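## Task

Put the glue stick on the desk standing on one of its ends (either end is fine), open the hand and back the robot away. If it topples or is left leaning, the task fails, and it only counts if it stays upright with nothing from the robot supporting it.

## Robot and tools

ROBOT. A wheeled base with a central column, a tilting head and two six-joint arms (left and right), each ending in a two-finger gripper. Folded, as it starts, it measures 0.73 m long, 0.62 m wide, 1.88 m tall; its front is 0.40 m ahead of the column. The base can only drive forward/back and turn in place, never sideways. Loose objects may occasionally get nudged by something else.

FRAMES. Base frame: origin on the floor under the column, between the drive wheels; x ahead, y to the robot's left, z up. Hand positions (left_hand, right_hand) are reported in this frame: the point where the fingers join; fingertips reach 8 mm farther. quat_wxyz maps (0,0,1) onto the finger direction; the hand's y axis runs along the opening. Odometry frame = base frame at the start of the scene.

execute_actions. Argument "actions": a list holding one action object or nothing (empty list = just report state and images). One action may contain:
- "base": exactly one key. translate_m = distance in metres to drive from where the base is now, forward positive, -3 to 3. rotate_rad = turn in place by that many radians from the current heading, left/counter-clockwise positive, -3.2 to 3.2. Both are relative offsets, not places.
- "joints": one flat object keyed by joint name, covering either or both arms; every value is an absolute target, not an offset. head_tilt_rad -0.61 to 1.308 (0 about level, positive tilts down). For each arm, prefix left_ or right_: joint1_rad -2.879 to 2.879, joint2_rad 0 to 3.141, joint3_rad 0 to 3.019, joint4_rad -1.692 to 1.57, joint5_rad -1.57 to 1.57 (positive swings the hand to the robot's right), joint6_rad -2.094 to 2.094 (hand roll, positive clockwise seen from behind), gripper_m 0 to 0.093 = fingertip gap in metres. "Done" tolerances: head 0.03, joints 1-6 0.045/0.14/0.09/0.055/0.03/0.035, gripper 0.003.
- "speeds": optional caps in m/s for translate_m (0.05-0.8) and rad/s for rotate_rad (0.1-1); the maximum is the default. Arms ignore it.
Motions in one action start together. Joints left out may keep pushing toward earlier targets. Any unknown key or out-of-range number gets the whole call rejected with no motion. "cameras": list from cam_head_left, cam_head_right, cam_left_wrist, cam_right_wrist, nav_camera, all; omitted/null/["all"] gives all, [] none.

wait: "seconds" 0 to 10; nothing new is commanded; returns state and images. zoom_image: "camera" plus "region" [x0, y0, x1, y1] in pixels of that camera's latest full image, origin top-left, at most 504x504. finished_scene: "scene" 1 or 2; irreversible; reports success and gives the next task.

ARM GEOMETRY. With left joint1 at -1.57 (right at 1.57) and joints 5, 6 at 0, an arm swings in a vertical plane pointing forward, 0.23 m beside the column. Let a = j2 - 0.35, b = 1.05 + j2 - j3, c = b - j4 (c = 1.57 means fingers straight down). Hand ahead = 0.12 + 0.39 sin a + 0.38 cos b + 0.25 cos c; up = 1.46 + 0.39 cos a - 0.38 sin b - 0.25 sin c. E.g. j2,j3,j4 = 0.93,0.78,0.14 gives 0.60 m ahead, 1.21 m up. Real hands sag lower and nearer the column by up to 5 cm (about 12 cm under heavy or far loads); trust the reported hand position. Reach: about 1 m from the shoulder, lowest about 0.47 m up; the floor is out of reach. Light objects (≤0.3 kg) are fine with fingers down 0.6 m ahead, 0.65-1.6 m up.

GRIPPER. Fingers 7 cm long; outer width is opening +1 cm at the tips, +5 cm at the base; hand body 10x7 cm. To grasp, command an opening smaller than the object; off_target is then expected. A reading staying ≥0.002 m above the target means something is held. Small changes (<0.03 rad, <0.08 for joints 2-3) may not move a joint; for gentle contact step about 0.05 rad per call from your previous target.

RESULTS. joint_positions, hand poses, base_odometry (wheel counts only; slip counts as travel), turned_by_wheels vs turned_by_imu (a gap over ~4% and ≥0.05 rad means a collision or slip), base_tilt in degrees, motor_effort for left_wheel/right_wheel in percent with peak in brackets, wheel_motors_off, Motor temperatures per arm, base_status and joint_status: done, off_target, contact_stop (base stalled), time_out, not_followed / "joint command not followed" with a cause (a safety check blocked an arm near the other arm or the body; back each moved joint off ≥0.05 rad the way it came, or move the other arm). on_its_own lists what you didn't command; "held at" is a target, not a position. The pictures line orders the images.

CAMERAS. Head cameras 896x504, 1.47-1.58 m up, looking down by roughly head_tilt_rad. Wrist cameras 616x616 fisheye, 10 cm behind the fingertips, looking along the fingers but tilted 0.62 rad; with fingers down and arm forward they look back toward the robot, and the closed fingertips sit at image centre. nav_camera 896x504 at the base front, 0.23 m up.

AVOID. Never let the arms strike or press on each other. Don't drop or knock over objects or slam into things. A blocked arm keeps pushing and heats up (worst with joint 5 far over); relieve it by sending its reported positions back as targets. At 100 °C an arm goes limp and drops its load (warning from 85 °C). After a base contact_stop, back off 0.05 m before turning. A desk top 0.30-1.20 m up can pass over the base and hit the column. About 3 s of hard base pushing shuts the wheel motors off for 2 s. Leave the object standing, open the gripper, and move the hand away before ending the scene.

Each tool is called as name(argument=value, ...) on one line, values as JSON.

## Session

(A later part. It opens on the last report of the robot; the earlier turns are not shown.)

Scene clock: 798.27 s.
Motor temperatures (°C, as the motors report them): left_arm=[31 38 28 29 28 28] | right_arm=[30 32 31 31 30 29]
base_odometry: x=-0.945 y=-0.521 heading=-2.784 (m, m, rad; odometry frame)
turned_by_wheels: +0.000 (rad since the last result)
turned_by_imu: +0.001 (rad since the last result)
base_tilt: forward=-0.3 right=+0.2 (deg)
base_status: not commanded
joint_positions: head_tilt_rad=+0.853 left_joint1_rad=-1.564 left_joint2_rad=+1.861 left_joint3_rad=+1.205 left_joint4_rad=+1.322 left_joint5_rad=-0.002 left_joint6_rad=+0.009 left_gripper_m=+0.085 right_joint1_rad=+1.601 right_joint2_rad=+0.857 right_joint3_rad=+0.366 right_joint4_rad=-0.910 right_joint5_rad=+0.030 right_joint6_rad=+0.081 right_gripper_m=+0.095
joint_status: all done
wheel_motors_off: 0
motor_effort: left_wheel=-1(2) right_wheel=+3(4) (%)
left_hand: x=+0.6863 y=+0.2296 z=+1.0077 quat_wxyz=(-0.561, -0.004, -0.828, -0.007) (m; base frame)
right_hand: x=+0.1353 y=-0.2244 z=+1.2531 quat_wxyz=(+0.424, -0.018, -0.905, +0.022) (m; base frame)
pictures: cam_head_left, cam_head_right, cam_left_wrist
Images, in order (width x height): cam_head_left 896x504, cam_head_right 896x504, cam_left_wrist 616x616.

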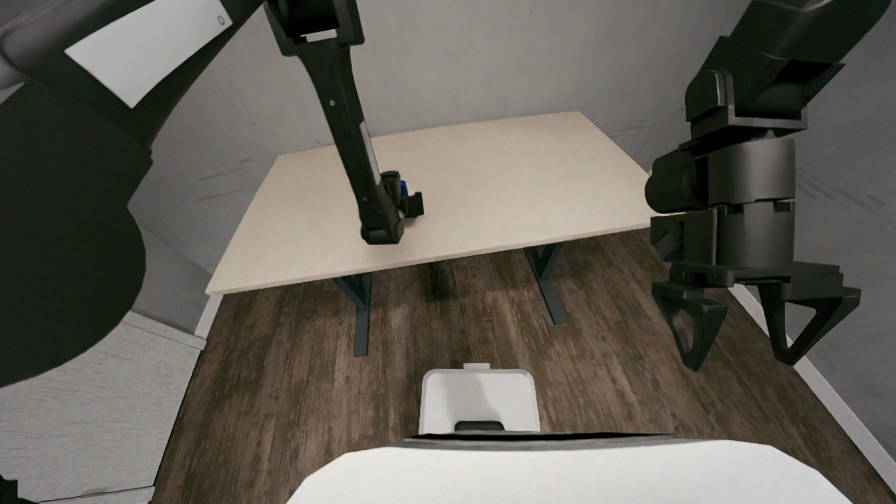

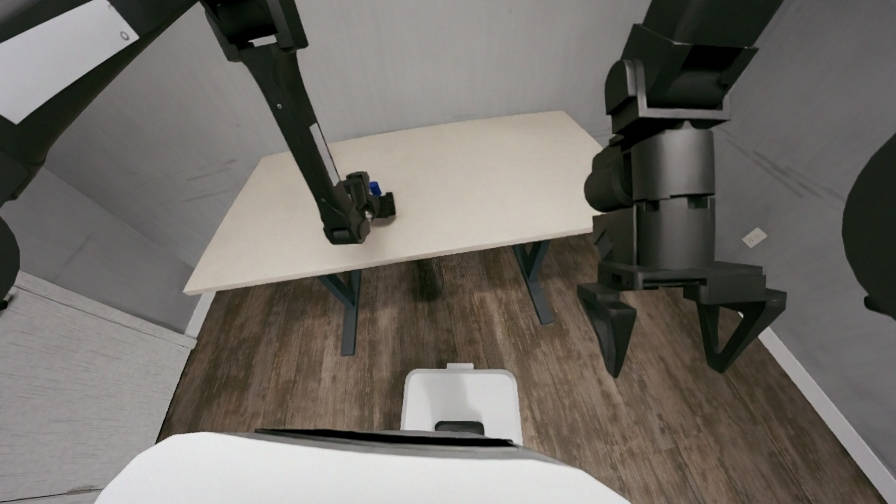

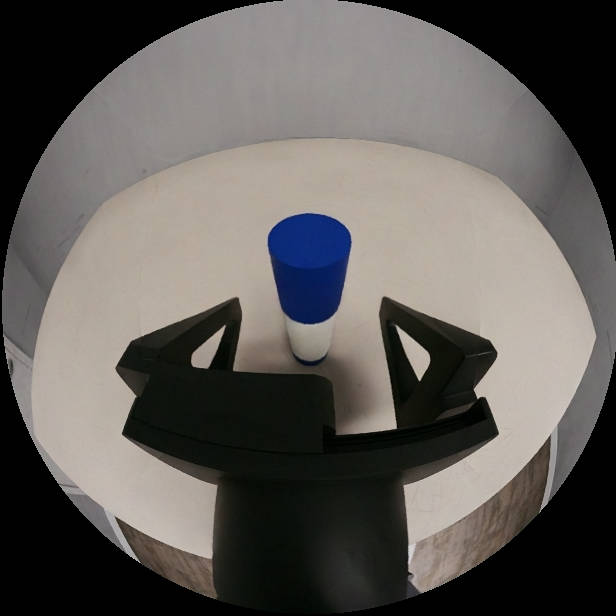

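execute_actions(actions=[{"base": {"translate_m": -0.35}}], cameras=["cam_head_left", "cam_head_right", "cam_left_wrist"])

Scene clock: 813.67 s.
Motor temperatures (°C, as the motors report them): left_arm=[31 39 28 29 28 28] | right_arm=[30 32 31 31 30 29]
base_odometry: x=-0.617 y=-0.398 heading=-2.783 (m, m, rad; odometry frame)
turned_by_wheels: +0.001 (rad since the last result)
turned_by_imu: +0.002 (rad since the last result)
base_tilt: forward=-0.4 right=+0.2 (deg)
base_status: done
joint_positions: head_tilt_rad=+0.853 left_joint1_rad=-1.564 left_joint2_rad=+1.861 left_joint3_rad=+1.203 left_joint4_rad=+1.322 left_joint5_rad=-0.002 left_joint6_rad=+0.009 left_gripper_m=+0.085 right_joint1_rad=+1.601 right_joint2_rad=+0.856 right_joint3_rad=+0.364 right_joint4_rad=-0.910 right_joint5_rad=+0.030 right_joint6_rad=+0.081 right_gripper_m=+0.095
joint_status: not commanded
wheel_motors_off: 0
motor_effort: left_wheel=+2(62) right_wheel=-1(58) (%)
left_hand: x=+0.6850 y=+0.2296 z=+1.0072 quat_wxyz=(-0.560, -0.004, -0.829, -0.007) (m; base frame)
right_hand: x=+0.1345 y=-0.2245 z=+1.2534 quat_wxyz=(+0.424, -0.018, -0.905, +0.022) (m; base frame)
pictures: cam_head_left, cam_head_right, cam_left_wrist
Images, in order (width x height): cam_head_left 896x504, cam_head_right 896x504, cam_left_wrist 616x616.

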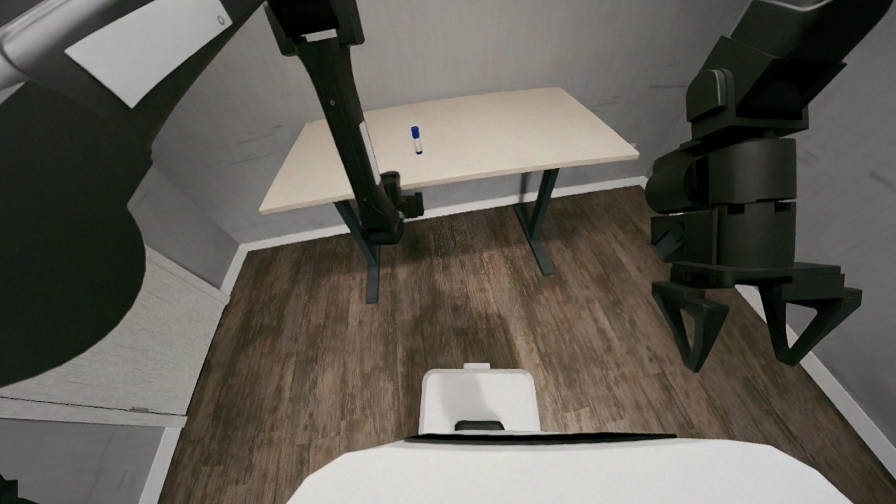

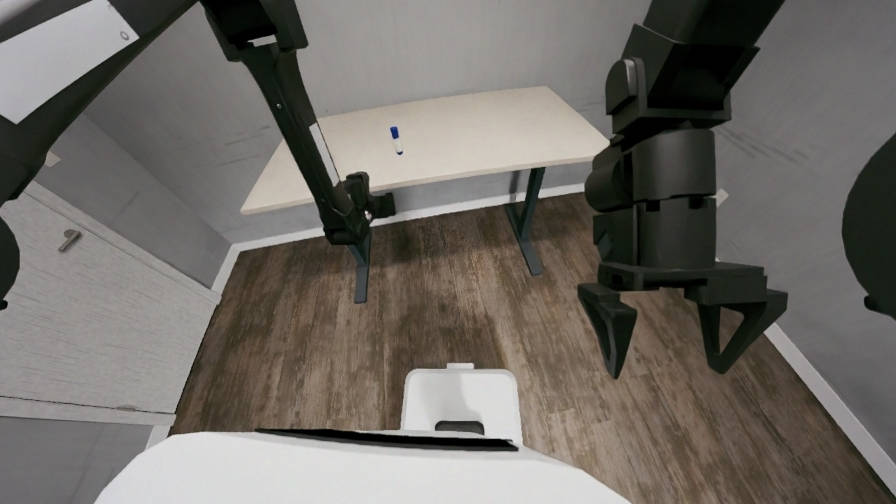

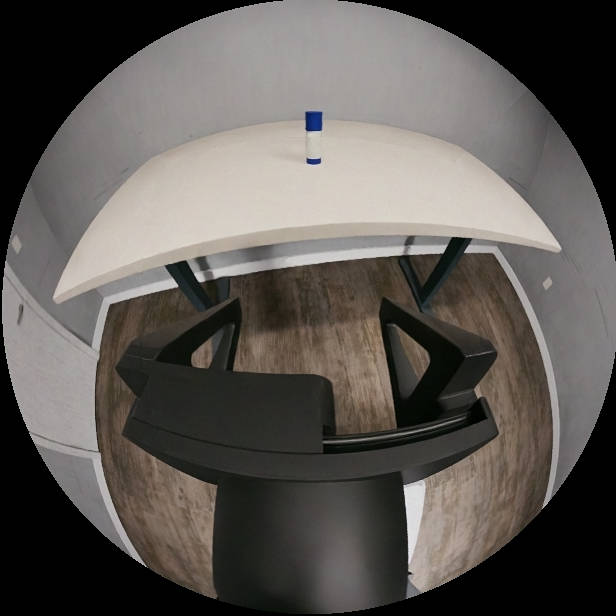

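execute_actions(actions=[])

Scene clock: 835.37 s.
Motor temperatures (°C, as the motors report them): left_arm=[31 39 28 29 28 28] | right_arm=[30 32 31 31 30 29]
base_odometry: x=-0.617 y=-0.398 heading=-2.783 (m, m, rad; odometry frame)
turned_by_wheels: +0.000 (rad since the last result)
turned_by_imu: +0.001 (rad since the last result)
base_tilt: forward=-0.3 right=+0.2 (deg)
base_status: done
joint_positions: head_tilt_rad=+0.853 left_joint1_rad=-1.564 left_joint2_rad=+1.861 left_joint3_rad=+1.203 left_joint4_rad=+1.322 left_joint5_rad=-0.002 left_joint6_rad=+0.009 left_gripper_m=+0.085 right_joint1_rad=+1.601 right_joint2_rad=+0.856 right_joint3_rad=+0.364 right_joint4_rad=-0.910 right_joint5_rad=+0.030 right_joint6_rad=+0.081 right_gripper_m=+0.095
joint_status: not commanded
wheel_motors_off: 0
motor_effort: left_wheel=+0(62) right_wheel=-1(58) (%)
left_hand: x=+0.6850 y=+0.2296 z=+1.0072 quat_wxyz=(-0.560, -0.004, -0.829, -0.007) (m; base frame)
right_hand: x=+0.1345 y=-0.2245 z=+1.2534 quat_wxyz=(+0.424, -0.018, -0.905, +0.022) (m; base frame)
pictures: cam_head_left, cam_head_right, cam_left_wrist, cam_right_wrist, nav_camera
Images, in order (width x height): cam_head_left 896x504, cam_head_right 896x504, cam_left_wrist 616x616, cam_right_wrist 616x616, nav_camera 896x504.

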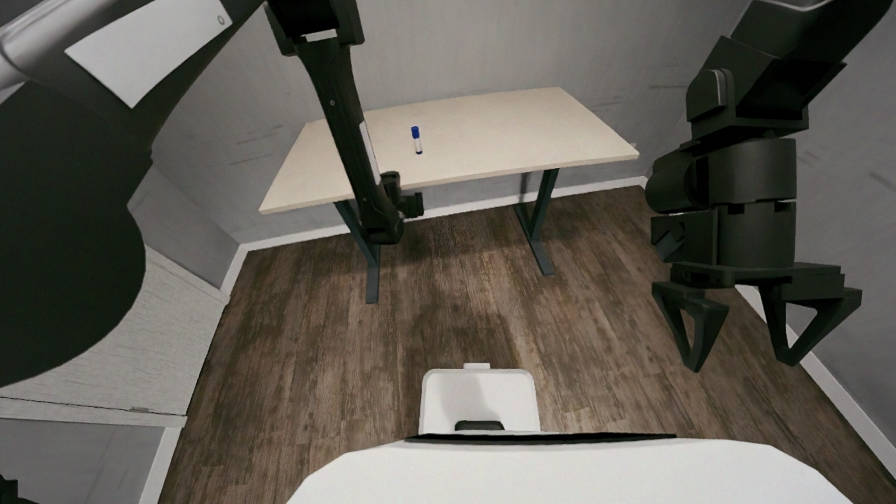

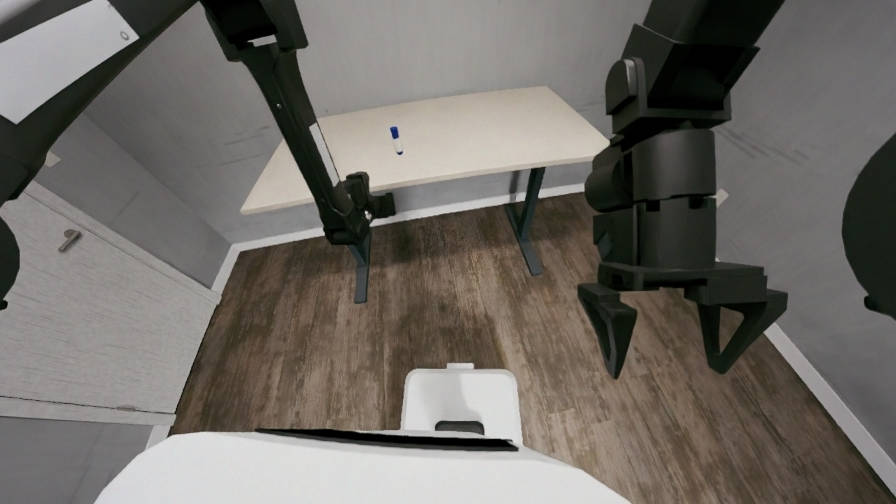

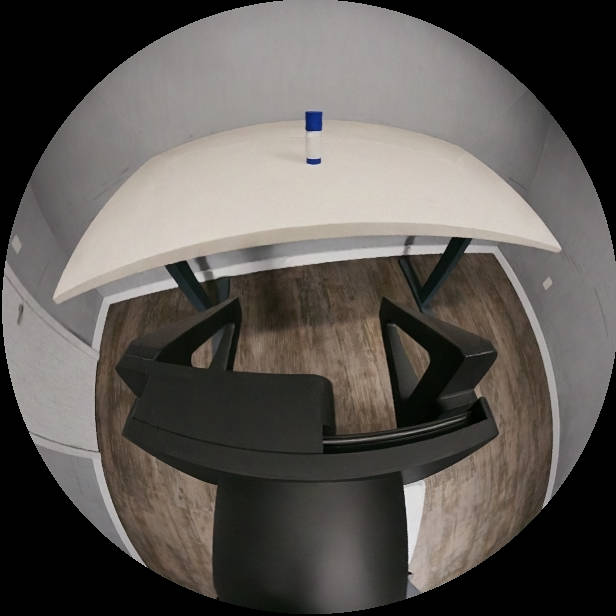

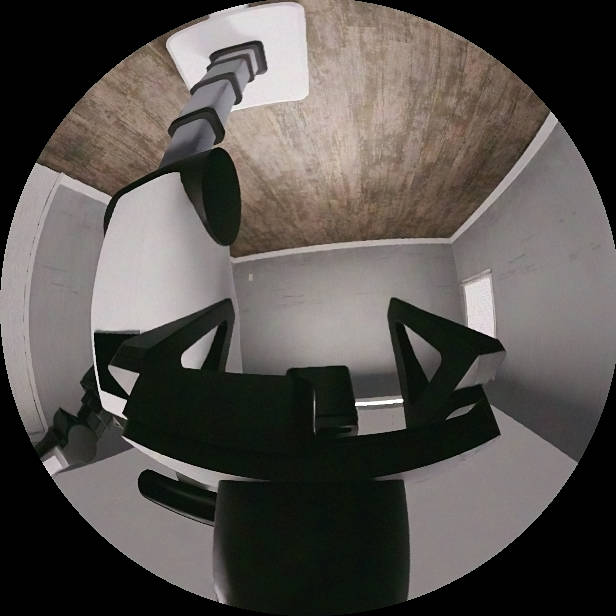

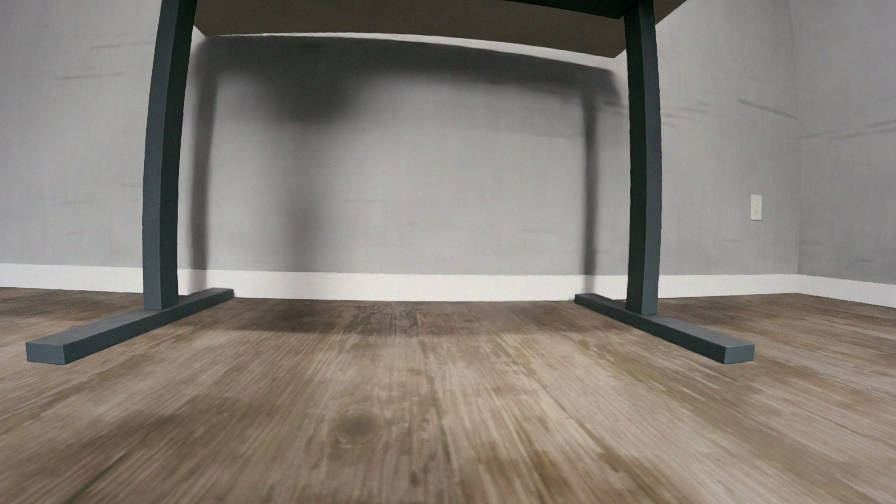

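The glue stick is still upright and the hand is well clear, so I'm ending scene 1.

finished_scene(scene=1)

The scene is finished: the task was done.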